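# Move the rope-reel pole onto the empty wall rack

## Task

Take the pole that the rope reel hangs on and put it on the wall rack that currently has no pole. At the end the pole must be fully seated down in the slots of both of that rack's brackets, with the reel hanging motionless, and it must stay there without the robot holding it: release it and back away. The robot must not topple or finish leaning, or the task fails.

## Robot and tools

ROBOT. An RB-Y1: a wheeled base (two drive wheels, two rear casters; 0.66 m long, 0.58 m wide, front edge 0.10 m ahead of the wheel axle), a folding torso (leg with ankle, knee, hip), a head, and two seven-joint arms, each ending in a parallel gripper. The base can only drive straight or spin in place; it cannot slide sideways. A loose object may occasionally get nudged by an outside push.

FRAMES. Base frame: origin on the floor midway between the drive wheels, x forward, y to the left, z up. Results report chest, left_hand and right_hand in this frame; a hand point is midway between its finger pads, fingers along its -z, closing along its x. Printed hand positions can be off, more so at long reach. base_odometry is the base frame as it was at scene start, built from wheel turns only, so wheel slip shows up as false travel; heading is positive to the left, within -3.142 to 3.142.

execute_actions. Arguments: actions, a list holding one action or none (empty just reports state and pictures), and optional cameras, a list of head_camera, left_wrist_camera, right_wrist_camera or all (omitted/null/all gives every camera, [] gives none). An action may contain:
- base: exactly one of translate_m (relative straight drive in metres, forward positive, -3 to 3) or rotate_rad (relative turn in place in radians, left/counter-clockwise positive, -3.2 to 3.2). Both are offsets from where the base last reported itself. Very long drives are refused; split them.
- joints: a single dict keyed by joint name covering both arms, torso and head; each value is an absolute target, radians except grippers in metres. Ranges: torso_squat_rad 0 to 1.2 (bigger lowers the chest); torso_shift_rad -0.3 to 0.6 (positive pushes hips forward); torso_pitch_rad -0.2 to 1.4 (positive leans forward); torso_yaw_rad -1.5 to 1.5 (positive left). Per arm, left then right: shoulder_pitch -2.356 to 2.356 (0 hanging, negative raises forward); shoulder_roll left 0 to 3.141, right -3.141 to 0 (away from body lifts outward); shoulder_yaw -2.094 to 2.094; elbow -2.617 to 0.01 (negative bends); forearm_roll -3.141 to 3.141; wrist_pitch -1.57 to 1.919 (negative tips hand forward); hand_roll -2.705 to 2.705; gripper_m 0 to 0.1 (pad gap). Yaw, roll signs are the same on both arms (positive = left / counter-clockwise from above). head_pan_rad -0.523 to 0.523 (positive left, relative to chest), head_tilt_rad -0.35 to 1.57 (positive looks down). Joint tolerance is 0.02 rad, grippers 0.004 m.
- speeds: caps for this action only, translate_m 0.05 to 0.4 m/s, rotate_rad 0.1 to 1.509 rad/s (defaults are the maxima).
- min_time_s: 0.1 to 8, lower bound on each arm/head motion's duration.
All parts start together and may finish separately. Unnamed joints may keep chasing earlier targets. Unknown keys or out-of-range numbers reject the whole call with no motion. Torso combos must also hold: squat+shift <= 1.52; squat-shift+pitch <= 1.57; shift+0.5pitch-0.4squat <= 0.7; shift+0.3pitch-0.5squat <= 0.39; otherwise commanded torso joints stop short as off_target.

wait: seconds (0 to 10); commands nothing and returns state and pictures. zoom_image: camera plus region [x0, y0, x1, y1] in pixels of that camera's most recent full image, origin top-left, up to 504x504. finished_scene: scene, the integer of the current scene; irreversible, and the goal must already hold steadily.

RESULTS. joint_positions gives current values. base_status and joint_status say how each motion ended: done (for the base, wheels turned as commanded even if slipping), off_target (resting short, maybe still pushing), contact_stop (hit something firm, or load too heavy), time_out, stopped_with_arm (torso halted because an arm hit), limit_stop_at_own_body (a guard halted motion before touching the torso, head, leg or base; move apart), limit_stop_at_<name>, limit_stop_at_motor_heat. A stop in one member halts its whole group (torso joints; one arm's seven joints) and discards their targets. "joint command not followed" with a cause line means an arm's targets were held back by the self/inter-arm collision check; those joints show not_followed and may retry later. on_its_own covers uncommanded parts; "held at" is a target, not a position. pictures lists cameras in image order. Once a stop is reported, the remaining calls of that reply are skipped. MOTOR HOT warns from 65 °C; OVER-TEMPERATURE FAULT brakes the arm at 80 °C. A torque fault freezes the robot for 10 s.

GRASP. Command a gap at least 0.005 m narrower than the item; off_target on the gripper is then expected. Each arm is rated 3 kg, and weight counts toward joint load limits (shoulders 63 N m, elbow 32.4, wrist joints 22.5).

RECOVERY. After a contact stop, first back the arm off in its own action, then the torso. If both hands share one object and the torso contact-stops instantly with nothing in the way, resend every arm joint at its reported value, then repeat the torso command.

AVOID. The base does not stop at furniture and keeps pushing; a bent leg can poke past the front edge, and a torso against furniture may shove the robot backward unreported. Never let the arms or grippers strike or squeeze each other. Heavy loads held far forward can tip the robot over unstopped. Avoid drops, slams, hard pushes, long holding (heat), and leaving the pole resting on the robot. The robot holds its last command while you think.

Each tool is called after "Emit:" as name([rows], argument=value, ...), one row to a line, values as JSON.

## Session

Emit:
execute_actions(actions=[], cameras=["head_camera"])

Scene clock: 0.00 s.
base_odometry: x=+0.000 y=+0.000 heading=+0.000 (m, m, rad; odometry frame)
base_status: not commanded
joint_positions: torso_squat_rad=+0.350 torso_shift_rad=+0.000 torso_pitch_rad=+0.000 torso_yaw_rad=-0.001 left_shoulder_pitch_rad=-0.051 left_shoulder_roll_rad=+0.036 left_shoulder_yaw_rad=-0.037 left_elbow_rad=-0.189 left_forearm_roll_rad=+0.033 left_wrist_pitch_rad=+0.055 left_hand_roll_rad=+0.008 left_gripper_m=+0.101 right_shoulder_pitch_rad=+0.003 right_shoulder_roll_rad=-0.015 right_shoulder_yaw_rad=-0.024 right_elbow_rad=-0.188 right_forearm_roll_rad=-0.024 right_wrist_pitch_rad=-0.060 right_hand_roll_rad=+0.000 right_gripper_m=+0.099 head_pan_rad=+0.001 head_tilt_rad=+0.401
joint_status: not commanded
chest: x=-0.2279 y=+0.0006 z=+1.2474 quat_wxyz=(+1.000, -0.001, +0.000, +0.000) (m; base frame)
left_hand: x=-0.1121 y=+0.2419 z=+0.5704 quat_wxyz=(+0.996, +0.013, -0.091, -0.008) (m; base frame)
right_hand: x=-0.1252 y=-0.2349 z=+0.5707 quat_wxyz=(+0.992, -0.009, -0.123, -0.024) (m; base frame)
pictures: head_camera
camera_calibration (this result's frames):
head_camera: T_world_to_cam=[[-0.0118989, -0.998705, 0.0494688, -0.0741222], [-0.413018, -0.0401461, -0.909838, 1.28827], [0.910645, -0.0312575, -0.412006, 0.730982], [0, 0, 0, 1]] pos_world=[-0.134468, 0.000541561, 1.47695]
Images, in order (width x height): head_camera 896x504.

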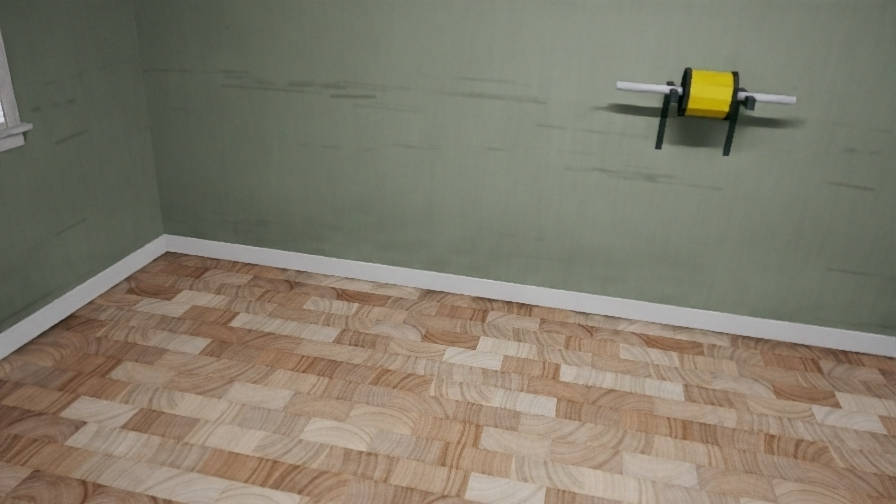

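Emit:
execute_actions([
  {"base":{"rotate_rad":-0.497},"joints":{"head_pan_rad":-0.52,"head_tilt_rad":0.25,"torso_yaw_rad":-0.5,"left_elbow_rad":-1.57,"right_elbow_rad":-1.59,"left_shoulder_pitch_rad":0,"right_shoulder_pitch_rad":0,"left_wrist_pitch_rad":0,"right_wrist_pitch_rad":0,"left_shoulder_yaw_rad":0,"right_shoulder_yaw_rad":0.02,"left_forearm_roll_rad":0,"right_forearm_roll_rad":0,"left_hand_roll_rad":0,"right_hand_roll_rad":0}},
], cameras=["head_camera"])

Emit:
execute_actions([
  {"base":{"translate_m":1.5},"joints":{"torso_yaw_rad":-1.5}},
], cameras=["head_camera"])

Emit:
execute_actions([
  {"base":{"rotate_rad":0.263},"joints":{"torso_yaw_rad":0,"head_pan_rad":0,"head_tilt_rad":0.5,"torso_squat_rad":0.4}},
])

Scene clock: 29.13 s.
base_odometry: x=+0.000 y=+0.000 heading=-0.497 (m, m, rad; odometry frame)
base_status: done
joint_positions: torso_squat_rad=+0.350 torso_shift_rad=+0.000 torso_pitch_rad=+0.000 torso_yaw_rad=-0.500 left_shoulder_pitch_rad=+0.000 left_shoulder_roll_rad=+0.036 left_shoulder_yaw_rad=+0.000 left_elbow_rad=-1.570 left_forearm_roll_rad=+0.000 left_wrist_pitch_rad=+0.000 left_hand_roll_rad=+0.000 left_gripper_m=+0.101 right_shoulder_pitch_rad=+0.000 right_shoulder_roll_rad=-0.015 right_shoulder_yaw_rad=+0.020 right_elbow_rad=-1.590 right_forearm_roll_rad=+0.000 right_wrist_pitch_rad=+0.000 right_hand_roll_rad=+0.000 right_gripper_m=+0.099 head_pan_rad=-0.520 head_tilt_rad=+0.250
joint_status: all done
chest: x=-0.2279 y=+0.0006 z=+1.2474 quat_wxyz=(+0.969, -0.001, +0.000, -0.247) (m; base frame)
left_hand: x=+0.3369 y=-0.0453 z=+1.0202 quat_wxyz=(+0.682, -0.163, -0.688, -0.187) (m; base frame)
right_hand: x=+0.1238 y=-0.4361 z=+1.0300 quat_wxyz=(+0.682, -0.175, -0.692, -0.161) (m; base frame)
pictures: head_camera
camera_calibration (this result's frames):
head_camera: T_world_to_cam=[[-0.861008, -0.506423, 0.0469197, -0.253235], [-0.175952, 0.210047, -0.961728, 1.41372], [0.477186, -0.836311, -0.269958, 0.429281], [0, 0, 0, 1]] pos_world=[-0.174136, -0.066179, 1.48739]
Images, in order (width x height): head_camera 896x504.

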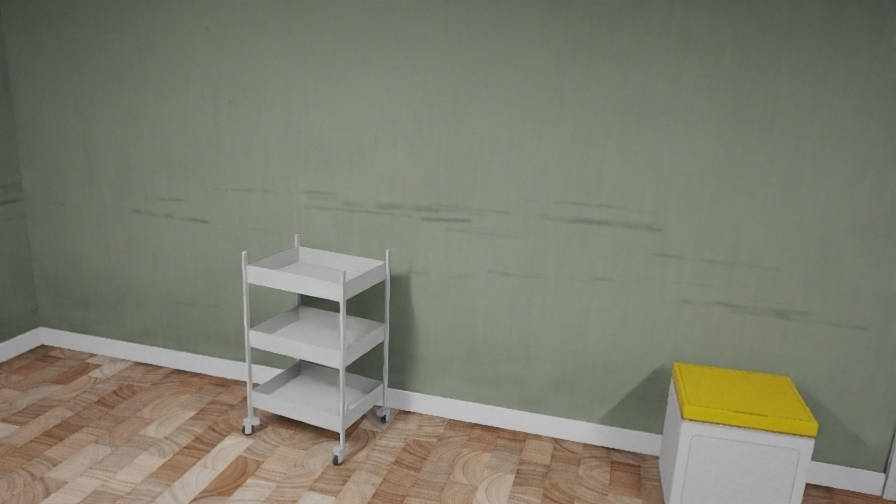

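Scene clock: 34.23 s.
base_odometry: x=+1.318 y=-0.715 heading=-0.497 (m, m, rad; odometry frame)
base_status: done
joint_positions: torso_squat_rad=+0.350 torso_shift_rad=+0.000 torso_pitch_rad=+0.000 torso_yaw_rad=-1.256 left_shoulder_pitch_rad=+0.000 left_shoulder_roll_rad=+0.036 left_shoulder_yaw_rad=+0.000 left_elbow_rad=-1.570 left_forearm_roll_rad=+0.000 left_wrist_pitch_rad=+0.000 left_hand_roll_rad=+0.000 left_gripper_m=+0.101 right_shoulder_pitch_rad=+0.000 right_shoulder_roll_rad=-0.016 right_shoulder_yaw_rad=+0.020 right_elbow_rad=-1.590 right_forearm_roll_rad=+0.000 right_wrist_pitch_rad=+0.000 right_hand_roll_rad=+0.000 right_gripper_m=+0.099 head_pan_rad=-0.520 head_tilt_rad=+0.250
joint_status: torso_yaw_rad limit_stop_at_own_body (moved -0.756 of -1.000)
on_its_own: torso_yaw_rad is held at -1.256, not at your -1.500, since a limit_stop_at_own_body
chest: x=-0.2279 y=+0.0006 z=+1.2474 quat_wxyz=(+0.809, -0.001, +0.000, -0.587) (m; base frame)
left_hand: x=+0.1520 y=-0.4202 z=+1.0205 quat_wxyz=(+0.565, -0.405, -0.579, -0.425) (m; base frame)
right_hand: x=-0.2712 y=-0.5585 z=+1.0300 quat_wxyz=(+0.574, -0.418, -0.579, -0.401) (m; base frame)
pictures: head_camera
camera_calibration (this result's frames):
head_camera: T_world_to_cam=[[-0.97399, 0.221817, 0.0462762, -0.278574], [0.0164966, 0.273099, -0.961844, 1.4577], [-0.225991, -0.936063, -0.269655, 0.268691], [0, 0, 0, 1]] pos_world=[-0.234653, -0.0847922, 1.48742]
Images, in order (width x height): head_camera 896x504.

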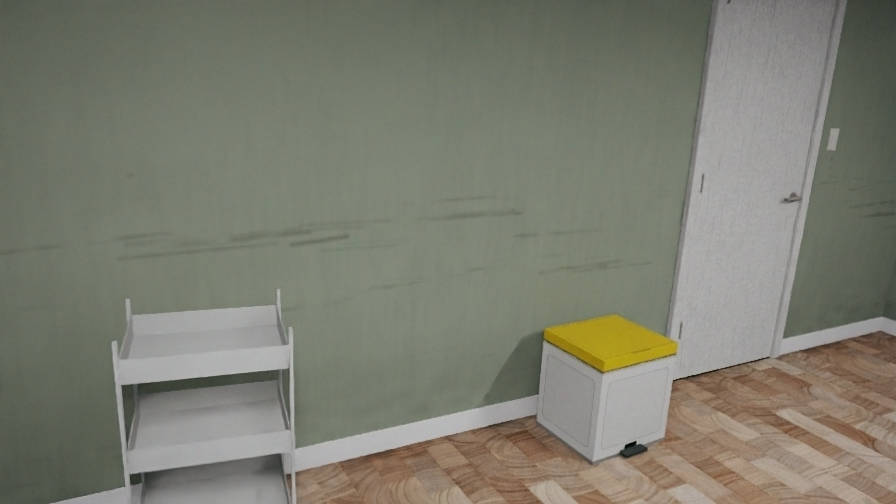

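not run: a stop came earlier in this reply.

Target is on the window wall or the wall behind. Look left while aligning.

Emit:
execute_actions([
  {"base":{"rotate_rad":0.263},"joints":{"torso_yaw_rad":1.2,"head_pan_rad":0.52,"torso_squat_rad":0.4}},
], cameras=["head_camera"])

Emit:
execute_actions([
  {"joints":{"torso_yaw_rad":0,"head_pan_rad":0,"head_tilt_rad":0.5}},
])

Scene clock: 45.83 s.
base_odometry: x=+1.318 y=-0.715 heading=-0.234 (m, m, rad; odometry frame)
base_status: done
joint_positions: torso_squat_rad=+0.400 torso_shift_rad=+0.000 torso_pitch_rad=+0.000 torso_yaw_rad=+1.200 left_shoulder_pitch_rad=+0.000 left_shoulder_roll_rad=+0.036 left_shoulder_yaw_rad=+0.000 left_elbow_rad=-1.570 left_forearm_roll_rad=+0.000 left_wrist_pitch_rad=+0.000 left_hand_roll_rad=+0.000 left_gripper_m=+0.101 right_shoulder_pitch_rad=+0.000 right_shoulder_roll_rad=-0.016 right_shoulder_yaw_rad=+0.020 right_elbow_rad=-1.590 right_forearm_roll_rad=+0.000 right_wrist_pitch_rad=+0.000 right_hand_roll_rad=+0.000 right_gripper_m=+0.099 head_pan_rad=+0.520 head_tilt_rad=+0.250
joint_status: all done
chest: x=-0.2279 y=+0.0006 z=+1.2347 quat_wxyz=(+0.825, +0.000, +0.000, +0.565) (m; base frame)
left_hand: x=-0.2556 y=+0.5664 z=+1.0069 quat_wxyz=(+0.591, +0.409, -0.576, +0.389) (m; base frame)
right_hand: x=+0.1594 y=+0.4055 z=+1.0163 quat_wxyz=(+0.571, +0.404, -0.588, +0.406) (m; base frame)
pictures: head_camera
camera_calibration (this result's frames):
head_camera: T_world_to_cam=[[0.990506, 0.129641, 0.0457223, 0.148621], [0.0789108, -0.263865, -0.961326, 1.4585], [-0.112562, 0.955808, -0.27159, 0.291752], [0, 0, 0, 1]] pos_world=[-0.229462, 0.0867205, 1.47454]
Images, in order (width x height): head_camera 896x504.

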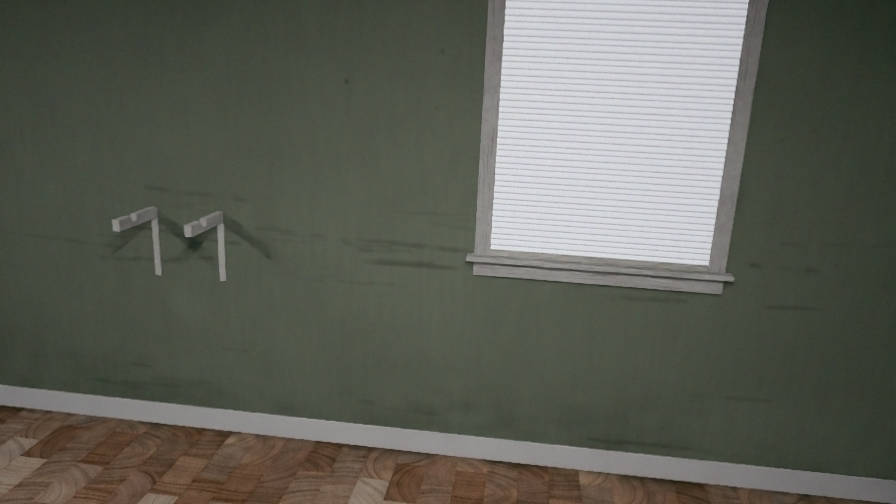

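Scene clock: 48.63 s.
base_odometry: x=+1.318 y=-0.715 heading=-0.234 (m, m, rad; odometry frame)
base_status: not commanded
joint_positions: torso_squat_rad=+0.400 torso_shift_rad=+0.000 torso_pitch_rad=+0.000 torso_yaw_rad=+0.000 left_shoulder_pitch_rad=+0.000 left_shoulder_roll_rad=+0.036 left_shoulder_yaw_rad=+0.000 left_elbow_rad=-1.570 left_forearm_roll_rad=+0.000 left_wrist_pitch_rad=+0.000 left_hand_roll_rad=+0.000 left_gripper_m=+0.101 right_shoulder_pitch_rad=+0.000 right_shoulder_roll_rad=-0.016 right_shoulder_yaw_rad=+0.020 right_elbow_rad=-1.590 right_forearm_roll_rad=+0.000 right_wrist_pitch_rad=+0.000 right_hand_roll_rad=+0.000 right_gripper_m=+0.099 head_pan_rad=+0.000 head_tilt_rad=+0.500
joint_status: all done
chest: x=-0.2279 y=+0.0006 z=+1.2347 quat_wxyz=(+1.000, -0.001, +0.000, +0.000) (m; base frame)
left_hand: x=+0.2896 y=+0.2312 z=+1.0071 quat_wxyz=(+0.707, +0.012, -0.707, -0.012) (m; base frame)
right_hand: x=+0.2900 y=-0.2140 z=+1.0169 quat_wxyz=(+0.700, +0.001, -0.714, +0.013) (m; base frame)
pictures: head_camera, left_wrist_camera, right_wrist_camera
camera_calibration (this result's frames):
head_camera: T_world_to_cam=[[-0.00704943, -0.998704, 0.0503987, -0.0738387], [-0.501392, -0.0400765, -0.864292, 1.19315], [0.865191, -0.0313623, -0.50046, 0.843324], [0, 0, 0, 1]] pos_world=[-0.131921, 0.000522853, 1.457]
left_wrist_camera: T_world_to_cam=[[-0.015448, -0.0824002, 0.99648, -0.97394], [-0.669918, -0.738985, -0.0714931, 0.463302], [0.742275, -0.668664, -0.0437856, 0.0706372], [0, 0, 0, 1]] pos_world=[0.242897, 0.309353, 1.00673]
right_wrist_camera: T_world_to_cam=[[0.0873916, -0.0292666, -0.995744, 0.98054], [-0.622048, 0.779135, -0.0774942, 0.461974], [0.778087, 0.626173, 0.0498846, -0.0568696], [0, 0, 0, 1]] pos_world=[0.245929, -0.295633, 1.015]
Images, in order (width x height): head_camera 896x504, left_wrist_camera 644x364, right_wrist_camera 644x364.

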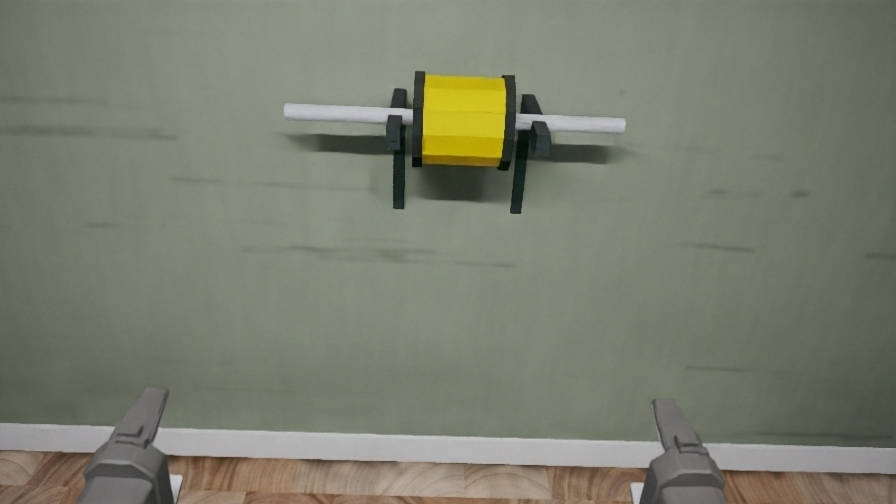

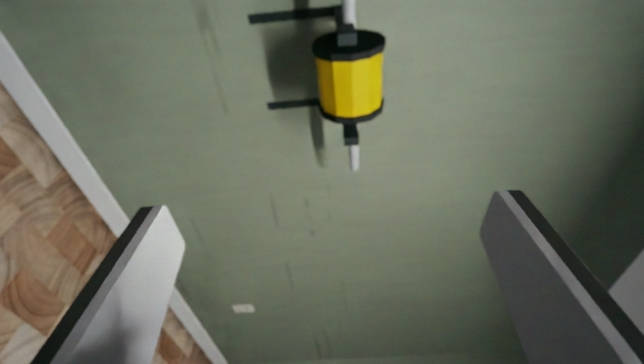

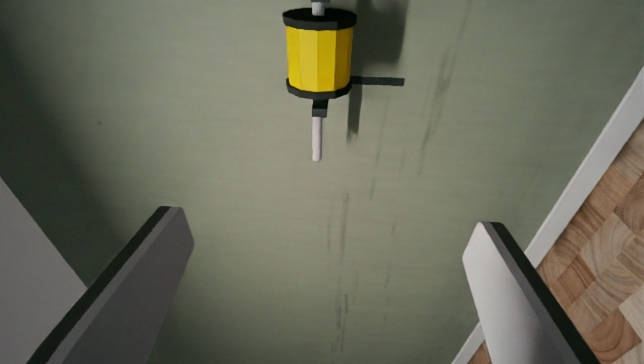

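Emit:
execute_actions([
  {"base":{"rotate_rad":-0.13}},
], cameras=[])

Emit:
execute_actions([
  {"base":{"translate_m":0.46},"joints":{"head_tilt_rad":0.7,"right_shoulder_yaw_rad":0}},
], cameras=[])

Emit:
execute_actions([
  {"base":{"rotate_rad":0.13}},
])

Scene clock: 61.83 s.
base_odometry: x=+1.318 y=-0.715 heading=-0.364 (m, m, rad; odometry frame)
base_status: done
joint_positions: torso_squat_rad=+0.400 torso_shift_rad=+0.000 torso_pitch_rad=+0.000 torso_yaw_rad=+0.000 left_shoulder_pitch_rad=+0.000 left_shoulder_roll_rad=+0.036 left_shoulder_yaw_rad=+0.000 left_elbow_rad=-1.570 left_forearm_roll_rad=+0.000 left_wrist_pitch_rad=+0.000 left_hand_roll_rad=+0.000 left_gripper_m=+0.101 right_shoulder_pitch_rad=+0.000 right_shoulder_roll_rad=-0.016 right_shoulder_yaw_rad=+0.020 right_elbow_rad=-1.590 right_forearm_roll_rad=+0.000 right_wrist_pitch_rad=+0.000 right_hand_roll_rad=+0.000 right_gripper_m=+0.099 head_pan_rad=+0.000 head_tilt_rad=+0.500
joint_status: not commanded
chest: x=-0.2279 y=+0.0006 z=+1.2347 quat_wxyz=(+1.000, -0.001, +0.000, +0.000) (m; base frame)
left_hand: x=+0.2896 y=+0.2312 z=+1.0071 quat_wxyz=(+0.707, +0.012, -0.707, -0.012) (m; base frame)
right_hand: x=+0.2900 y=-0.2139 z=+1.0169 quat_wxyz=(+0.700, +0.001, -0.714, +0.013) (m; base frame)
pictures: none
No camera images: the call's "cameras" was empty. Leave "cameras" out to get every camera's image.

Scene clock: 64.43 s.
base_odometry: x=+1.748 y=-0.879 heading=-0.363 (m, m, rad; odometry frame)
base_status: done
joint_positions: torso_squat_rad=+0.400 torso_shift_rad=+0.000 torso_pitch_rad=+0.000 torso_yaw_rad=+0.000 left_shoulder_pitch_rad=+0.000 left_shoulder_roll_rad=+0.036 left_shoulder_yaw_rad=+0.000 left_elbow_rad=-1.570 left_forearm_roll_rad=+0.000 left_wrist_pitch_rad=+0.000 left_hand_roll_rad=+0.000 left_gripper_m=+0.101 right_shoulder_pitch_rad=+0.000 right_shoulder_roll_rad=-0.016 right_shoulder_yaw_rad=+0.000 right_elbow_rad=-1.590 right_forearm_roll_rad=+0.000 right_wrist_pitch_rad=+0.000 right_hand_roll_rad=+0.000 right_gripper_m=+0.099 head_pan_rad=+0.000 head_tilt_rad=+0.700
joint_status: all done
chest: x=-0.2278 y=+0.0006 z=+1.2347 quat_wxyz=(+1.000, -0.001, +0.000, +0.000) (m; base frame)
left_hand: x=+0.2896 y=+0.2312 z=+1.0070 quat_wxyz=(+0.708, +0.012, -0.707, -0.012) (m; base frame)
right_hand: x=+0.2902 y=-0.2242 z=+1.0170 quat_wxyz=(+0.700, -0.006, -0.714, +0.006) (m; base frame)
pictures: none
No camera images: the call's "cameras" was empty. Leave "cameras" out to get every camera's image.

Scene clock: 65.80 s.
base_odometry: x=+1.748 y=-0.879 heading=-0.234 (m, m, rad; odometry frame)
base_status: done
joint_positions: torso_squat_rad=+0.400 torso_shift_rad=+0.000 torso_pitch_rad=+0.000 torso_yaw_rad=+0.000 left_shoulder_pitch_rad=+0.000 left_shoulder_roll_rad=+0.036 left_shoulder_yaw_rad=+0.000 left_elbow_rad=-1.570 left_forearm_roll_rad=+0.000 left_wrist_pitch_rad=+0.000 left_hand_roll_rad=+0.000 left_gripper_m=+0.101 right_shoulder_pitch_rad=+0.000 right_shoulder_roll_rad=-0.016 right_shoulder_yaw_rad=+0.000 right_elbow_rad=-1.590 right_forearm_roll_rad=+0.000 right_wrist_pitch_rad=+0.000 right_hand_roll_rad=+0.000 right_gripper_m=+0.099 head_pan_rad=+0.000 head_tilt_rad=+0.700
joint_status: not commanded
chest: x=-0.2278 y=+0.0006 z=+1.2347 quat_wxyz=(+1.000, +0.000, +0.000, +0.000) (m; base frame)
left_hand: x=+0.2896 y=+0.2312 z=+1.0070 quat_wxyz=(+0.707, +0.012, -0.707, -0.012) (m; base frame)
right_hand: x=+0.2901 y=-0.2243 z=+1.0170 quat_wxyz=(+0.700, -0.006, -0.714, +0.006) (m; base frame)
pictures: head_camera, left_wrist_camera, right_wrist_camera
camera_calibration (this result's frames):
head_camera: T_world_to_cam=[[0.00293435, -0.998704, 0.0508013, -0.0723759], [-0.663238, -0.0399639, -0.747341, 0.992107], [0.748403, -0.0315004, -0.662496, 1.05168], [0, 0, 0, 1]] pos_world=[-0.128866, 0.000494683, 1.44185]
left_wrist_camera: T_world_to_cam=[[-0.0152925, -0.0824223, 0.99648, -0.973903], [-0.669892, -0.739017, -0.0714071, 0.463247], [0.742301, -0.668626, -0.0439126, 0.070733], [0, 0, 0, 1]] pos_world=[0.242927, 0.30937, 1.00666]
right_wrist_camera: T_world_to_cam=[[0.0870209, -0.0310119, -0.995724, 0.980033], [-0.606447, 0.791324, -0.0776461, 0.468467], [0.790348, 0.61061, 0.0500546, -0.0577744], [0, 0, 0, 1]] pos_world=[0.244479, -0.305038, 1.01511]
Images, in order (width x height): head_camera 896x504, left_wrist_camera 644x364, right_wrist_camera 644x364.

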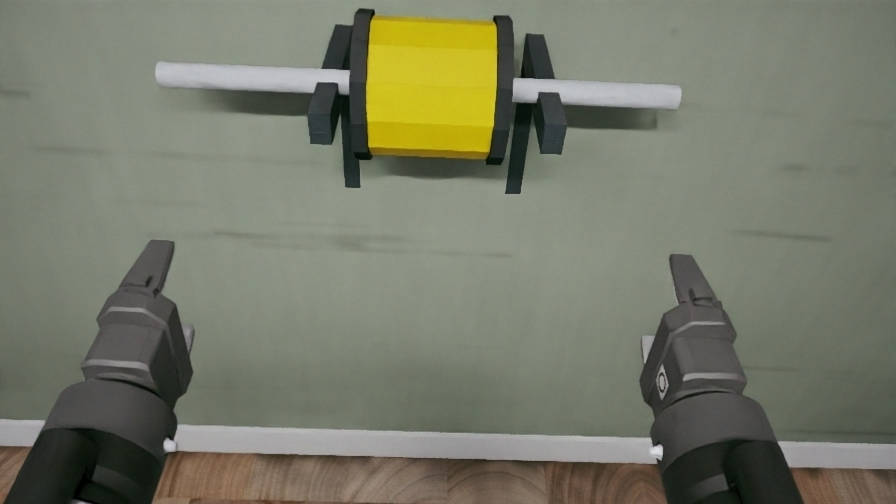

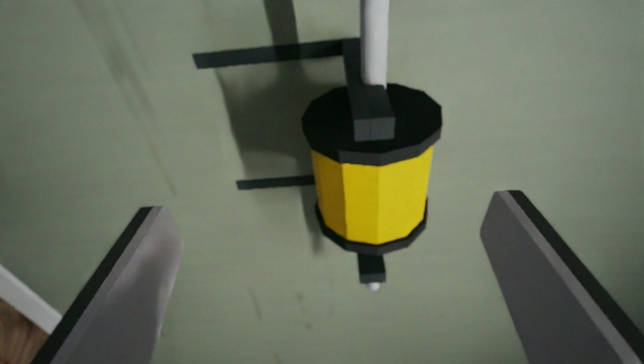

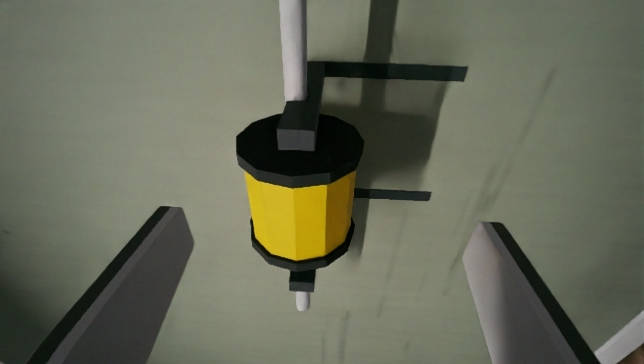

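Emit:
execute_actions([
  {"base":{"translate_m":0.29},"joints":{"torso_squat_rad":0.28,"head_tilt_rad":0.75}},
])

Scene clock: 74.07 s.
base_odometry: x=+2.031 y=-0.946 heading=-0.233 (m, m, rad; odometry frame)
base_status: done
joint_positions: torso_squat_rad=+0.280 torso_shift_rad=+0.000 torso_pitch_rad=+0.000 torso_yaw_rad=+0.000 left_shoulder_pitch_rad=+0.000 left_shoulder_roll_rad=+0.036 left_shoulder_yaw_rad=+0.000 left_elbow_rad=-1.570 left_forearm_roll_rad=+0.000 left_wrist_pitch_rad=+0.000 left_hand_roll_rad=+0.000 left_gripper_m=+0.101 right_shoulder_pitch_rad=+0.000 right_shoulder_roll_rad=-0.016 right_shoulder_yaw_rad=+0.000 right_elbow_rad=-1.590 right_forearm_roll_rad=+0.000 right_wrist_pitch_rad=+0.000 right_hand_roll_rad=+0.000 right_gripper_m=+0.099 head_pan_rad=+0.000 head_tilt_rad=+0.750
joint_status: all done
chest: x=-0.2278 y=+0.0006 z=+1.2627 quat_wxyz=(+1.000, +0.000, +0.000, +0.000) (m; base frame)
left_hand: x=+0.2896 y=+0.2312 z=+1.0350 quat_wxyz=(+0.708, +0.012, -0.706, -0.012) (m; base frame)
right_hand: x=+0.2902 y=-0.2242 z=+1.0450 quat_wxyz=(+0.700, -0.006, -0.714, +0.006) (m; base frame)
pictures: head_camera, left_wrist_camera, right_wrist_camera
camera_calibration (this result's frames):
head_camera: T_world_to_cam=[[0.00542286, -0.998704, 0.0506003, -0.072974], [-0.6998, -0.0399359, -0.713222, 0.955627], [0.714318, -0.0315424, -0.69911, 1.11675], [0, 0, 0, 1]] pos_world=[-0.128568, 0.000509153, 1.46599]
left_wrist_camera: T_world_to_cam=[[-0.0152667, -0.0824157, 0.996481, -1.0018], [-0.6699, -0.739012, -0.0713845, 0.465248], [0.742294, -0.668632, -0.0439279, 0.0719702], [0, 0, 0, 1]] pos_world=[0.242952, 0.309382, 1.03464]
right_wrist_camera: T_world_to_cam=[[0.0869947, -0.0310177, -0.995726, 1.00791], [-0.606453, 0.79132, -0.077635, 0.470628], [0.790346, 0.610615, 0.0500298, -0.0591771], [0, 0, 0, 1]] pos_world=[0.244502, -0.30502, 1.0431]
Images, in order (width x height): head_camera 896x504, left_wrist_camera 644x364, right_wrist_camera 644x364.

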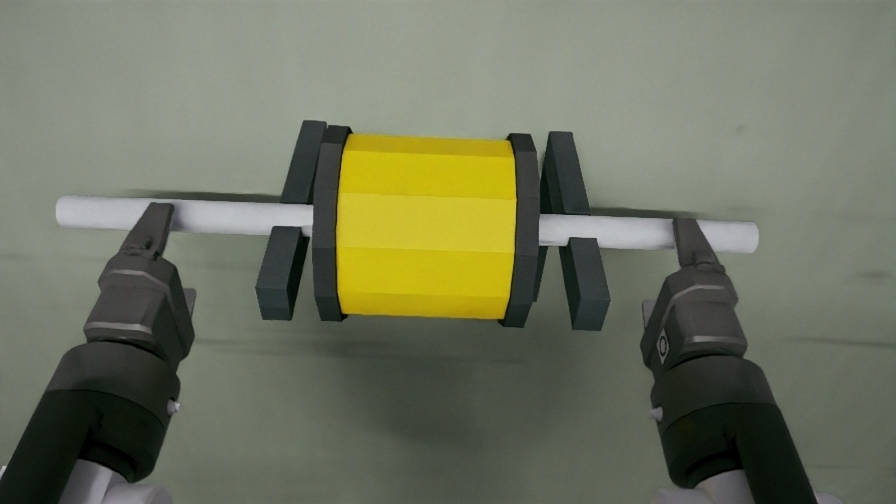

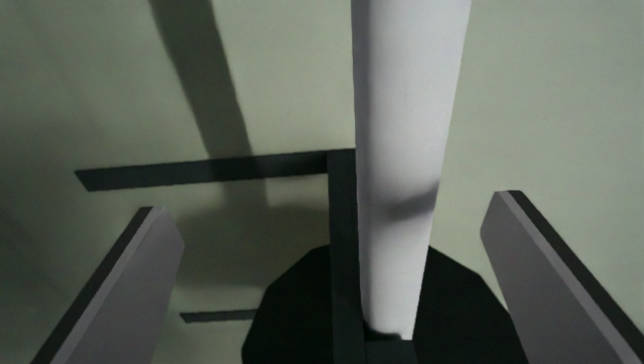

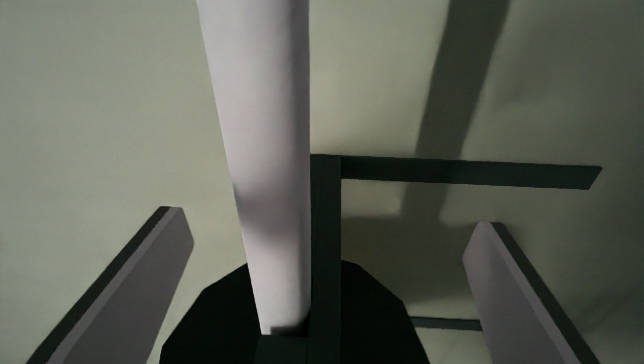

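Emit:
execute_actions([
  {"base":{"translate_m":0.055},"speeds":{"translate_m":0.06},"joints":{"left_elbow_rad":-1.612,"right_elbow_rad":-1.632}},
])

Scene clock: 81.57 s.
base_odometry: x=+2.084 y=-0.959 heading=-0.233 (m, m, rad; odometry frame)
base_status: done
joint_positions: torso_squat_rad=+0.280 torso_shift_rad=+0.000 torso_pitch_rad=+0.000 torso_yaw_rad=+0.000 left_shoulder_pitch_rad=+0.000 left_shoulder_roll_rad=+0.036 left_shoulder_yaw_rad=+0.000 left_elbow_rad=-1.612 left_forearm_roll_rad=+0.000 left_wrist_pitch_rad=+0.000 left_hand_roll_rad=+0.000 left_gripper_m=+0.101 right_shoulder_pitch_rad=+0.000 right_shoulder_roll_rad=-0.016 right_shoulder_yaw_rad=+0.000 right_elbow_rad=-1.632 right_forearm_roll_rad=+0.000 right_wrist_pitch_rad=+0.000 right_hand_roll_rad=+0.000 right_gripper_m=+0.099 head_pan_rad=+0.000 head_tilt_rad=+0.750
joint_status: all done
chest: x=-0.2279 y=+0.0006 z=+1.2627 quat_wxyz=(+1.000, +0.000, +0.000, +0.000) (m; base frame)
left_hand: x=+0.2905 y=+0.2305 z=+1.0554 quat_wxyz=(+0.693, +0.012, -0.721, -0.012) (m; base frame)
right_hand: x=+0.2906 y=-0.2239 z=+1.0655 quat_wxyz=(+0.685, -0.006, -0.728, +0.006) (m; base frame)
pictures: head_camera, left_wrist_camera, right_wrist_camera
camera_calibration (this result's frames):
head_camera: T_world_to_cam=[[0.00541846, -0.998704, 0.0506008, -0.0729753], [-0.699736, -0.039936, -0.713285, 0.955685], [0.714381, -0.0315423, -0.699046, 1.11671], [0, 0, 0, 1]] pos_world=[-0.128637, 0.000509126, 1.466]
left_wrist_camera: T_world_to_cam=[[-0.0571545, -0.0823597, 0.994962, -1.00844], [-0.667386, -0.738045, -0.0994301, 0.495413], [0.742516, -0.669707, -0.0127831, 0.0390642], [0, 0, 0, 1]] pos_world=[0.243989, 0.308744, 1.05312]
right_wrist_camera: T_world_to_cam=[[0.128765, -0.0309423, -0.991192, 1.01132], [-0.603203, 0.790903, -0.103052, 0.498274], [0.787125, 0.611159, 0.0831765, -0.0950292], [0, 0, 0, 1]] pos_world=[0.245137, -0.304715, 1.06166]
Images, in order (width x height): head_camera 896x504, left_wrist_camera 644x364, right_wrist_camera 644x364.

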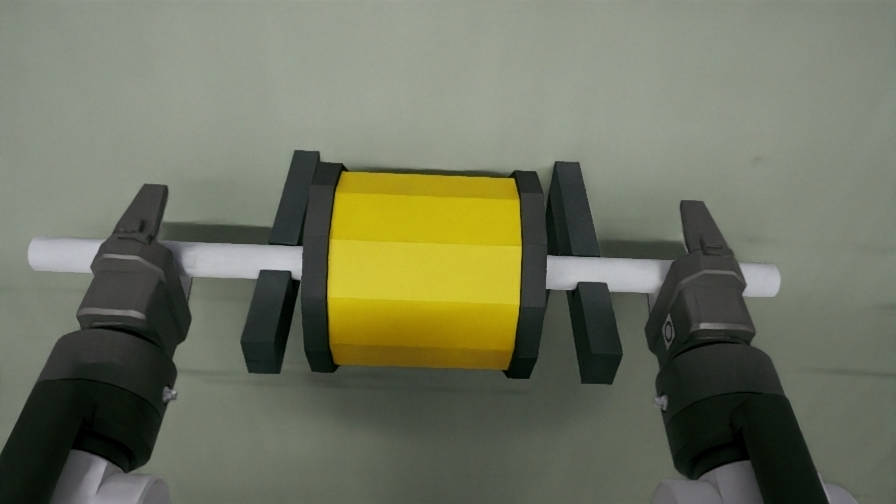

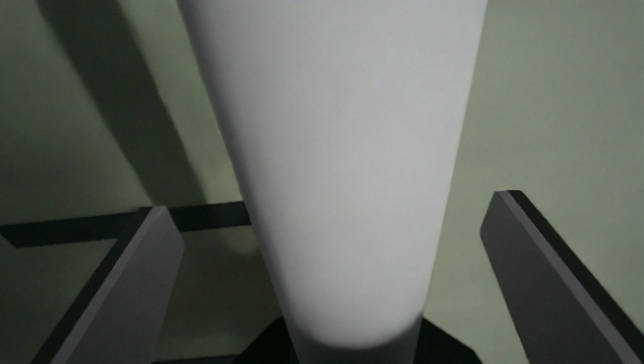

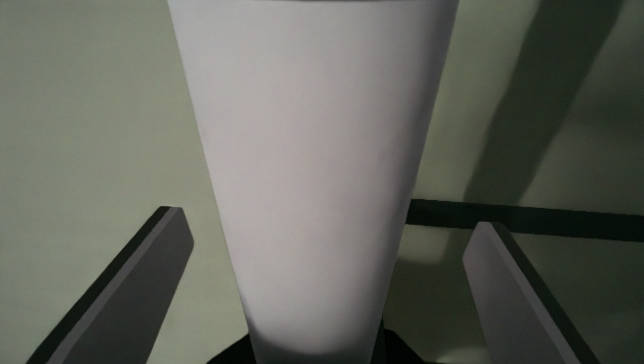

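Emit:
execute_actions([
  {"joints":{"left_gripper_m":0.015,"right_gripper_m":0.015}},
], cameras=[])

Emit:
execute_actions([
  {"joints":{"torso_squat_rad":0,"left_elbow_rad":-1.665,"right_elbow_rad":-1.685},"min_time_s":1.2},
], cameras=["head_camera"])

Scene clock: 94.27 s.
base_odometry: x=+2.084 y=-0.959 heading=-0.233 (m, m, rad; odometry frame)
base_status: not commanded
joint_positions: torso_squat_rad=+0.280 torso_shift_rad=+0.000 torso_pitch_rad=-0.001 torso_yaw_rad=+0.000 left_shoulder_pitch_rad=-0.003 left_shoulder_roll_rad=+0.036 left_shoulder_yaw_rad=+0.000 left_elbow_rad=-1.615 left_forearm_roll_rad=+0.000 left_wrist_pitch_rad=-0.001 left_hand_roll_rad=+0.000 left_gripper_m=+0.030 right_shoulder_pitch_rad=+0.000 right_shoulder_roll_rad=-0.016 right_shoulder_yaw_rad=+0.000 right_elbow_rad=-1.633 right_forearm_roll_rad=+0.000 right_wrist_pitch_rad=+0.000 right_hand_roll_rad=+0.000 right_gripper_m=+0.028 head_pan_rad=+0.000 head_tilt_rad=+0.750
joint_status: left_gripper_m off_target (ended at +0.030, target +0.015); right_gripper_m off_target (ended at +0.028, target +0.015)
chest: x=-0.2284 y=+0.0005 z=+1.2626 quat_wxyz=(+1.000, +0.000, +0.000, +0.000) (m; base frame)
left_hand: x=+0.2909 y=+0.2301 z=+1.0591 quat_wxyz=(+0.690, +0.012, -0.724, -0.013) (m; base frame)
right_hand: x=+0.2904 y=-0.2239 z=+1.0665 quat_wxyz=(+0.685, -0.006, -0.729, +0.006) (m; base frame)
pictures: none
No camera images: the call's "cameras" was empty. Leave "cameras" out to get every camera's image.

Scene clock: 95.97 s.
base_odometry: x=+2.084 y=-0.959 heading=-0.233 (m, m, rad; odometry frame)
base_status: not commanded
joint_positions: torso_squat_rad=+0.000 torso_shift_rad=+0.000 torso_pitch_rad=+0.001 torso_yaw_rad=+0.000 left_shoulder_pitch_rad=+0.001 left_shoulder_roll_rad=+0.035 left_shoulder_yaw_rad=+0.000 left_elbow_rad=-1.664 left_forearm_roll_rad=+0.000 left_wrist_pitch_rad=+0.000 left_hand_roll_rad=+0.000 left_gripper_m=+0.030 right_shoulder_pitch_rad=+0.001 right_shoulder_roll_rad=-0.016 right_shoulder_yaw_rad=+0.000 right_elbow_rad=-1.684 right_forearm_roll_rad=+0.000 right_wrist_pitch_rad=+0.001 right_hand_roll_rad=+0.000 right_gripper_m=+0.028 head_pan_rad=+0.000 head_tilt_rad=+0.750
joint_status: all done
chest: x=-0.2275 y=+0.0006 z=+1.2899 quat_wxyz=(+1.000, +0.000, +0.001, +0.000) (m; base frame)
left_hand: x=+0.2905 y=+0.2298 z=+1.1075 quat_wxyz=(+0.674, +0.012, -0.739, -0.013) (m; base frame)
right_hand: x=+0.2900 y=-0.2238 z=+1.1169 quat_wxyz=(+0.667, -0.006, -0.745, +0.006) (m; base frame)
pictures: head_camera
camera_calibration (this result's frames):
head_camera: T_world_to_cam=[[0.0054665, -0.998707, 0.0505408, -0.0742851], [-0.700193, -0.0399066, -0.712837, 0.974698], [0.713933, -0.0314916, -0.699506, 1.13601], [0, 0, 0, 1]] pos_world=[-0.128149, 0.000482321, 1.4932]
Images, in order (width x height): head_camera 896x504.

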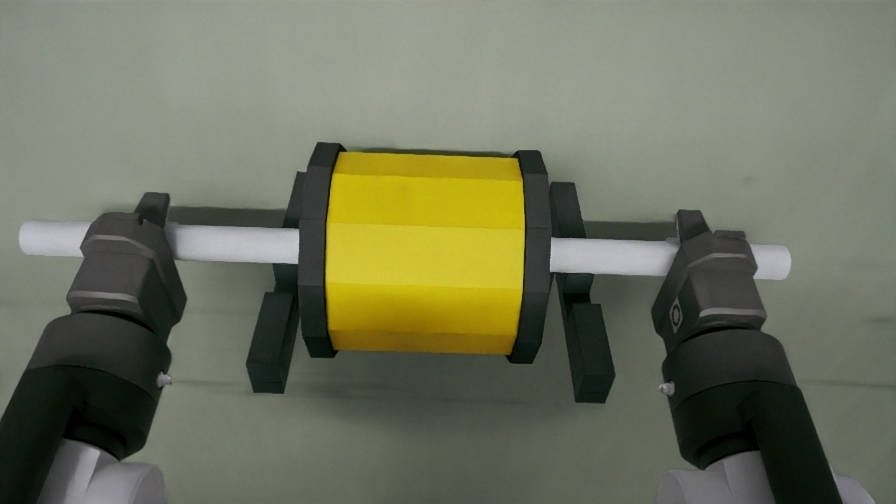

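Emit:
execute_actions([
  {"base":{"translate_m":-2.3}},
], cameras=[])

Emit:
execute_actions([
  {"base":{"rotate_rad":1.571},"joints":{"torso_squat_rad":0.55,"head_tilt_rad":0.35}},
], cameras=["head_camera"])

Emit:
execute_actions([
  {"base":{"translate_m":1.0}},
], cameras=["head_camera"])

Scene clock: 116.53 s.
base_odometry: x=-0.154 y=-0.428 heading=-0.232 (m, m, rad; odometry frame)
base_status: done
joint_positions: torso_squat_rad=+0.000 torso_shift_rad=+0.000 torso_pitch_rad=+0.001 torso_yaw_rad=+0.000 left_shoulder_pitch_rad=+0.001 left_shoulder_roll_rad=+0.035 left_shoulder_yaw_rad=+0.000 left_elbow_rad=-1.664 left_forearm_roll_rad=+0.000 left_wrist_pitch_rad=+0.000 left_hand_roll_rad=+0.000 left_gripper_m=+0.030 right_shoulder_pitch_rad=+0.001 right_shoulder_roll_rad=-0.016 right_shoulder_yaw_rad=+0.000 right_elbow_rad=-1.684 right_forearm_roll_rad=+0.000 right_wrist_pitch_rad=+0.001 right_hand_roll_rad=+0.000 right_gripper_m=+0.028 head_pan_rad=+0.000 head_tilt_rad=+0.750
joint_status: not commanded
chest: x=-0.2276 y=+0.0006 z=+1.2899 quat_wxyz=(+1.000, +0.000, +0.000, +0.000) (m; base frame)
left_hand: x=+0.2904 y=+0.2299 z=+1.1075 quat_wxyz=(+0.674, +0.012, -0.739, -0.013) (m; base frame)
right_hand: x=+0.2899 y=-0.2238 z=+1.1170 quat_wxyz=(+0.667, -0.006, -0.745, +0.006) (m; base frame)
pictures: none
No camera images: the call's "cameras" was empty. Leave "cameras" out to get every camera's image.

Scene clock: 120.40 s.
base_odometry: x=-0.154 y=-0.428 heading=+1.338 (m, m, rad; odometry frame)
base_status: done
joint_positions: torso_squat_rad=+0.550 torso_shift_rad=+0.000 torso_pitch_rad=+0.001 torso_yaw_rad=+0.000 left_shoulder_pitch_rad=+0.001 left_shoulder_roll_rad=+0.035 left_shoulder_yaw_rad=+0.000 left_elbow_rad=-1.664 left_forearm_roll_rad=+0.000 left_wrist_pitch_rad=+0.000 left_hand_roll_rad=+0.000 left_gripper_m=+0.030 right_shoulder_pitch_rad=+0.001 right_shoulder_roll_rad=-0.016 right_shoulder_yaw_rad=+0.000 right_elbow_rad=-1.684 right_forearm_roll_rad=+0.000 right_wrist_pitch_rad=+0.001 right_hand_roll_rad=+0.000 right_gripper_m=+0.028 head_pan_rad=+0.000 head_tilt_rad=+0.350
joint_status: all done
chest: x=-0.2277 y=+0.0005 z=+1.1867 quat_wxyz=(+1.000, +0.000, +0.000, +0.000) (m; base frame)
left_hand: x=+0.2903 y=+0.2298 z=+1.0044 quat_wxyz=(+0.674, +0.012, -0.739, -0.013) (m; base frame)
right_hand: x=+0.2898 y=-0.2239 z=+1.0138 quat_wxyz=(+0.667, -0.006, -0.745, +0.006) (m; base frame)
pictures: head_camera
camera_calibration (this result's frames):
head_camera: T_world_to_cam=[[-0.0143032, -0.998707, 0.0487854, -0.0706994], [-0.36704, -0.0401402, -0.929339, 1.26964], [0.930095, -0.0311987, -0.365991, 0.645942], [0, 0, 0, 1]] pos_world=[-0.13579, 0.000508142, 1.41978]
Images, in order (width x height): head_camera 896x504.

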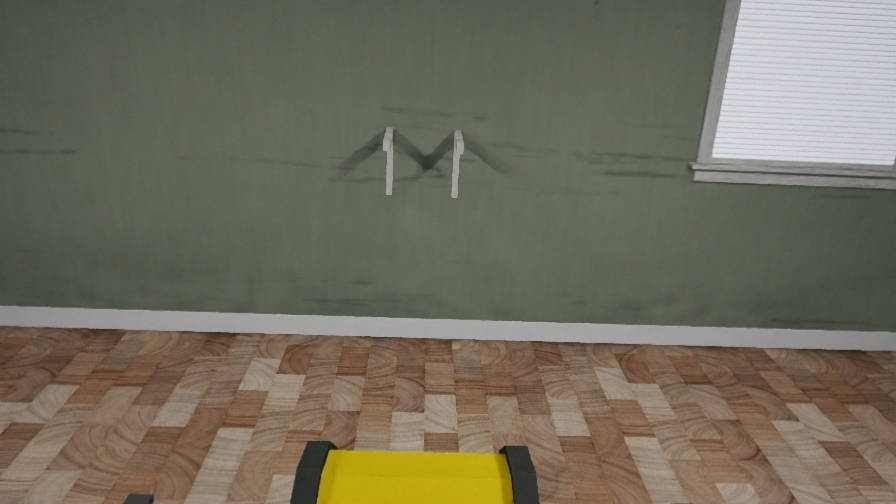

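Scene clock: 124.43 s.
base_odometry: x=+0.076 y=+0.545 heading=+1.339 (m, m, rad; odometry frame)
base_status: done
joint_positions: torso_squat_rad=+0.550 torso_shift_rad=+0.000 torso_pitch_rad=+0.001 torso_yaw_rad=+0.000 left_shoulder_pitch_rad=+0.001 left_shoulder_roll_rad=+0.035 left_shoulder_yaw_rad=+0.000 left_elbow_rad=-1.664 left_forearm_roll_rad=+0.000 left_wrist_pitch_rad=+0.000 left_hand_roll_rad=+0.000 left_gripper_m=+0.030 right_shoulder_pitch_rad=+0.001 right_shoulder_roll_rad=-0.016 right_shoulder_yaw_rad=+0.000 right_elbow_rad=-1.684 right_forearm_roll_rad=+0.000 right_wrist_pitch_rad=+0.001 right_hand_roll_rad=+0.000 right_gripper_m=+0.028 head_pan_rad=+0.000 head_tilt_rad=+0.350
joint_status: not commanded
chest: x=-0.2276 y=+0.0005 z=+1.1867 quat_wxyz=(+1.000, +0.000, +0.000, +0.000) (m; base frame)
left_hand: x=+0.2904 y=+0.2298 z=+1.0043 quat_wxyz=(+0.674, +0.012, -0.739, -0.013) (m; base frame)
right_hand: x=+0.2899 y=-0.2239 z=+1.0138 quat_wxyz=(+0.667, -0.006, -0.745, +0.006) (m; base frame)
pictures: head_camera
camera_calibration (this result's frames):
head_camera: T_world_to_cam=[[-0.0142915, -0.998707, 0.0487887, -0.0706996], [-0.367267, -0.04014, -0.929249, 1.26954], [0.930006, -0.0311988, -0.366219, 0.646074], [0, 0, 0, 1]] pos_world=[-0.135602, 0.000507993, 1.41977]
Images, in order (width x height): head_camera 896x504.

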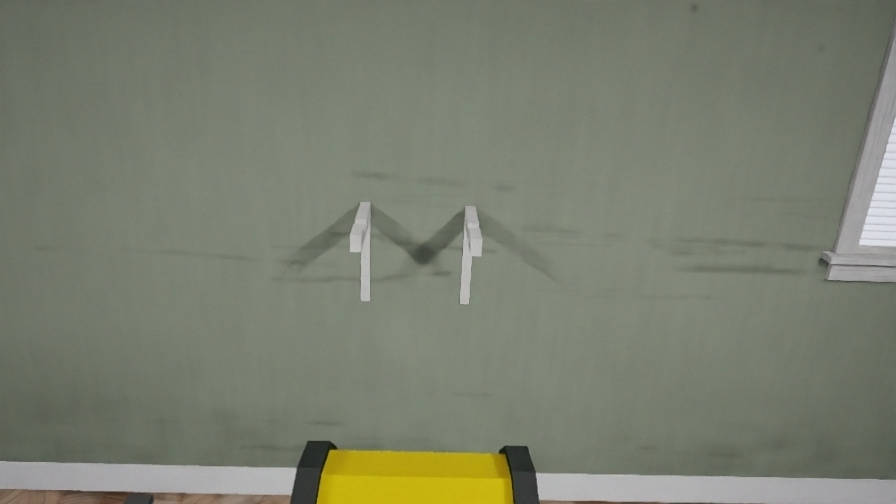

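Emit:
execute_actions([
  {"base":{"rotate_rad":0.033}},
], cameras=[])

Emit:
execute_actions([
  {"base":{"translate_m":0.72},"joints":{"head_tilt_rad":0.75,"torso_squat_rad":0.64}},
], cameras=[])

Emit:
execute_actions([
  {"base":{"rotate_rad":-0.033}},
], cameras=["head_camera"])

Scene clock: 139.03 s.
base_odometry: x=+0.076 y=+0.545 heading=+1.371 (m, m, rad; odometry frame)
base_status: done
joint_positions: torso_squat_rad=+0.550 torso_shift_rad=+0.000 torso_pitch_rad=+0.001 torso_yaw_rad=+0.000 left_shoulder_pitch_rad=+0.001 left_shoulder_roll_rad=+0.035 left_shoulder_yaw_rad=+0.000 left_elbow_rad=-1.664 left_forearm_roll_rad=+0.000 left_wrist_pitch_rad=+0.000 left_hand_roll_rad=+0.000 left_gripper_m=+0.030 right_shoulder_pitch_rad=+0.001 right_shoulder_roll_rad=-0.016 right_shoulder_yaw_rad=+0.000 right_elbow_rad=-1.684 right_forearm_roll_rad=+0.000 right_wrist_pitch_rad=+0.001 right_hand_roll_rad=+0.000 right_gripper_m=+0.028 head_pan_rad=+0.000 head_tilt_rad=+0.350
joint_status: not commanded
chest: x=-0.2276 y=+0.0006 z=+1.1867 quat_wxyz=(+1.000, -0.001, +0.000, +0.000) (m; base frame)
left_hand: x=+0.2904 y=+0.2298 z=+1.0043 quat_wxyz=(+0.674, +0.012, -0.739, -0.013) (m; base frame)
right_hand: x=+0.2899 y=-0.2239 z=+1.0138 quat_wxyz=(+0.667, -0.006, -0.745, +0.006) (m; base frame)
pictures: none
No camera images: the call's "cameras" was empty. Leave "cameras" out to get every camera's image.

Scene clock: 142.20 s.
base_odometry: x=+0.219 y=+1.251 heading=+1.371 (m, m, rad; odometry frame)
base_status: done
joint_positions: torso_squat_rad=+0.640 torso_shift_rad=+0.000 torso_pitch_rad=+0.001 torso_yaw_rad=+0.000 left_shoulder_pitch_rad=+0.001 left_shoulder_roll_rad=+0.035 left_shoulder_yaw_rad=+0.000 left_elbow_rad=-1.664 left_forearm_roll_rad=+0.000 left_wrist_pitch_rad=+0.000 left_hand_roll_rad=+0.000 left_gripper_m=+0.030 right_shoulder_pitch_rad=+0.001 right_shoulder_roll_rad=-0.016 right_shoulder_yaw_rad=+0.000 right_elbow_rad=-1.684 right_forearm_roll_rad=+0.000 right_wrist_pitch_rad=+0.001 right_hand_roll_rad=+0.000 right_gripper_m=+0.028 head_pan_rad=+0.000 head_tilt_rad=+0.750
joint_status: all done
chest: x=-0.2276 y=+0.0005 z=+1.1514 quat_wxyz=(+1.000, -0.001, +0.000, +0.000) (m; base frame)
left_hand: x=+0.2904 y=+0.2298 z=+0.9690 quat_wxyz=(+0.674, +0.012, -0.739, -0.013) (m; base frame)
right_hand: x=+0.2899 y=-0.2239 z=+0.9785 quat_wxyz=(+0.667, -0.006, -0.745, +0.006) (m; base frame)
pictures: none
No camera images: the call's "cameras" was empty. Leave "cameras" out to get every camera's image.

Scene clock: 143.10 s.
base_odometry: x=+0.219 y=+1.251 heading=+1.339 (m, m, rad; odometry frame)
base_status: done
joint_positions: torso_squat_rad=+0.640 torso_shift_rad=+0.000 torso_pitch_rad=+0.001 torso_yaw_rad=+0.000 left_shoulder_pitch_rad=+0.001 left_shoulder_roll_rad=+0.035 left_shoulder_yaw_rad=+0.000 left_elbow_rad=-1.664 left_forearm_roll_rad=+0.000 left_wrist_pitch_rad=+0.000 left_hand_roll_rad=+0.000 left_gripper_m=+0.030 right_shoulder_pitch_rad=+0.001 right_shoulder_roll_rad=-0.016 right_shoulder_yaw_rad=+0.000 right_elbow_rad=-1.684 right_forearm_roll_rad=+0.000 right_wrist_pitch_rad=+0.001 right_hand_roll_rad=+0.000 right_gripper_m=+0.028 head_pan_rad=+0.000 head_tilt_rad=+0.750
joint_status: not commanded
chest: x=-0.2276 y=+0.0006 z=+1.1514 quat_wxyz=(+1.000, -0.001, +0.000, +0.000) (m; base frame)
left_hand: x=+0.2904 y=+0.2298 z=+0.9690 quat_wxyz=(+0.674, +0.012, -0.739, -0.013) (m; base frame)
right_hand: x=+0.2899 y=-0.2239 z=+0.9785 quat_wxyz=(+0.667, -0.006, -0.745, +0.006) (m; base frame)
pictures: head_camera
camera_calibration (this result's frames):
head_camera: T_world_to_cam=[[0.00545421, -0.998702, 0.0506479, -0.0674028], [-0.700121, -0.0399776, -0.712904, 0.875989], [0.714003, -0.0315713, -0.69943, 1.03911], [0, 0, 0, 1]] pos_world=[-0.128261, 0.000510581, 1.35469]
Images, in order (width x height): head_camera 896x504.

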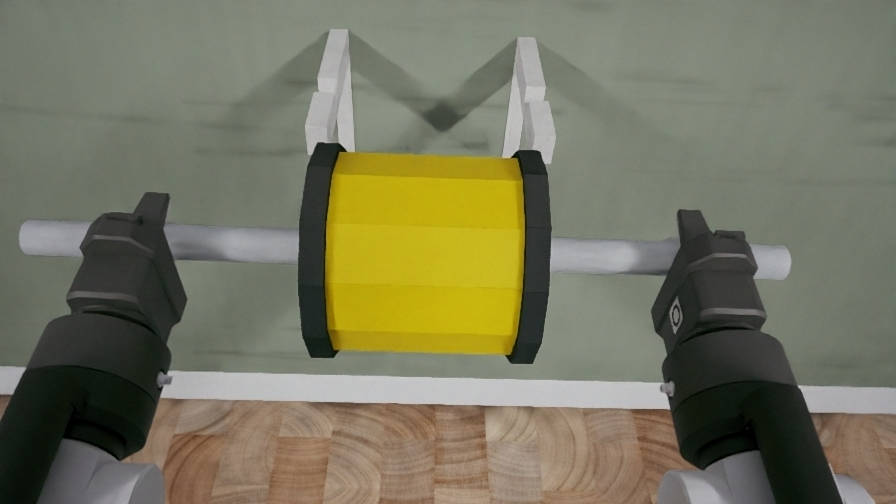

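Emit:
execute_actions([
  {"base":{"translate_m":0.31},"speeds":{"translate_m":0.15}},
])

Scene clock: 152.63 s.
base_odometry: x=+0.290 y=+1.553 heading=+1.339 (m, m, rad; odometry frame)
base_status: done
joint_positions: torso_squat_rad=+0.640 torso_shift_rad=+0.000 torso_pitch_rad=+0.001 torso_yaw_rad=+0.000 left_shoulder_pitch_rad=+0.001 left_shoulder_roll_rad=+0.035 left_shoulder_yaw_rad=+0.000 left_elbow_rad=-1.664 left_forearm_roll_rad=+0.000 left_wrist_pitch_rad=+0.000 left_hand_roll_rad=+0.000 left_gripper_m=+0.030 right_shoulder_pitch_rad=+0.001 right_shoulder_roll_rad=-0.016 right_shoulder_yaw_rad=+0.000 right_elbow_rad=-1.684 right_forearm_roll_rad=+0.000 right_wrist_pitch_rad=+0.001 right_hand_roll_rad=+0.000 right_gripper_m=+0.028 head_pan_rad=+0.000 head_tilt_rad=+0.750
joint_status: not commanded
chest: x=-0.2276 y=+0.0006 z=+1.1514 quat_wxyz=(+1.000, -0.001, +0.000, +0.000) (m; base frame)
left_hand: x=+0.2904 y=+0.2298 z=+0.9690 quat_wxyz=(+0.674, +0.012, -0.739, -0.013) (m; base frame)
right_hand: x=+0.2899 y=-0.2239 z=+0.9785 quat_wxyz=(+0.667, -0.006, -0.745, +0.006) (m; base frame)
pictures: head_camera, left_wrist_camera, right_wrist_camera
camera_calibration (this result's frames):
head_camera: T_world_to_cam=[[0.00545071, -0.998702, 0.0506358, -0.0674017], [-0.700129, -0.0399662, -0.712897, 0.875984], [0.713996, -0.0315658, -0.699438, 1.03911], [0, 0, 0, 1]] pos_world=[-0.128251, 0.000495922, 1.35469]
left_wrist_camera: T_world_to_cam=[[-0.107799, -0.0818466, 0.990798, -0.903886], [-0.662503, -0.737162, -0.132975, 0.517109], [0.741262, -0.670741, 0.0252415, 0.00130382], [0, 0, 0, 1]] pos_world=[0.244182, 0.308087, 0.964298]
right_wrist_camera: T_world_to_cam=[[0.17764, -0.031056, -0.983605, 0.903517], [-0.597469, 0.790807, -0.132872, 0.516359], [0.781968, 0.611277, 0.121924, -0.123641], [0, 0, 0, 1]] pos_world=[0.244691, -0.304702, 0.972389]
Images, in order (width x height): head_camera 896x504, left_wrist_camera 644x364, right_wrist_camera 644x364.

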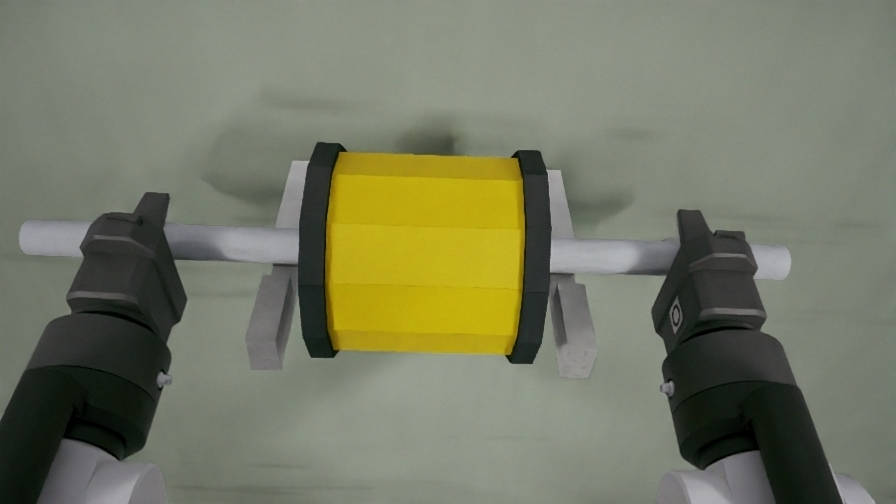

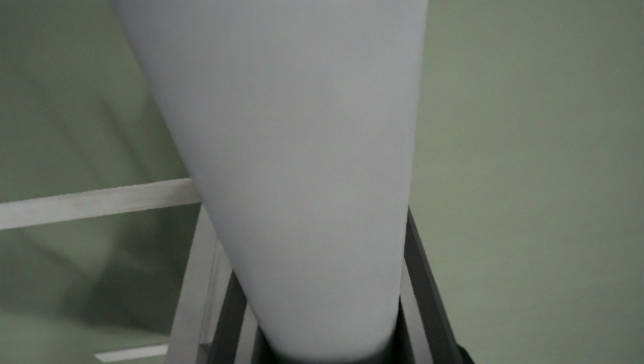

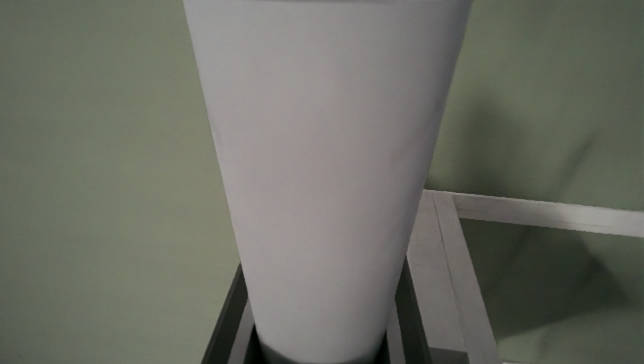

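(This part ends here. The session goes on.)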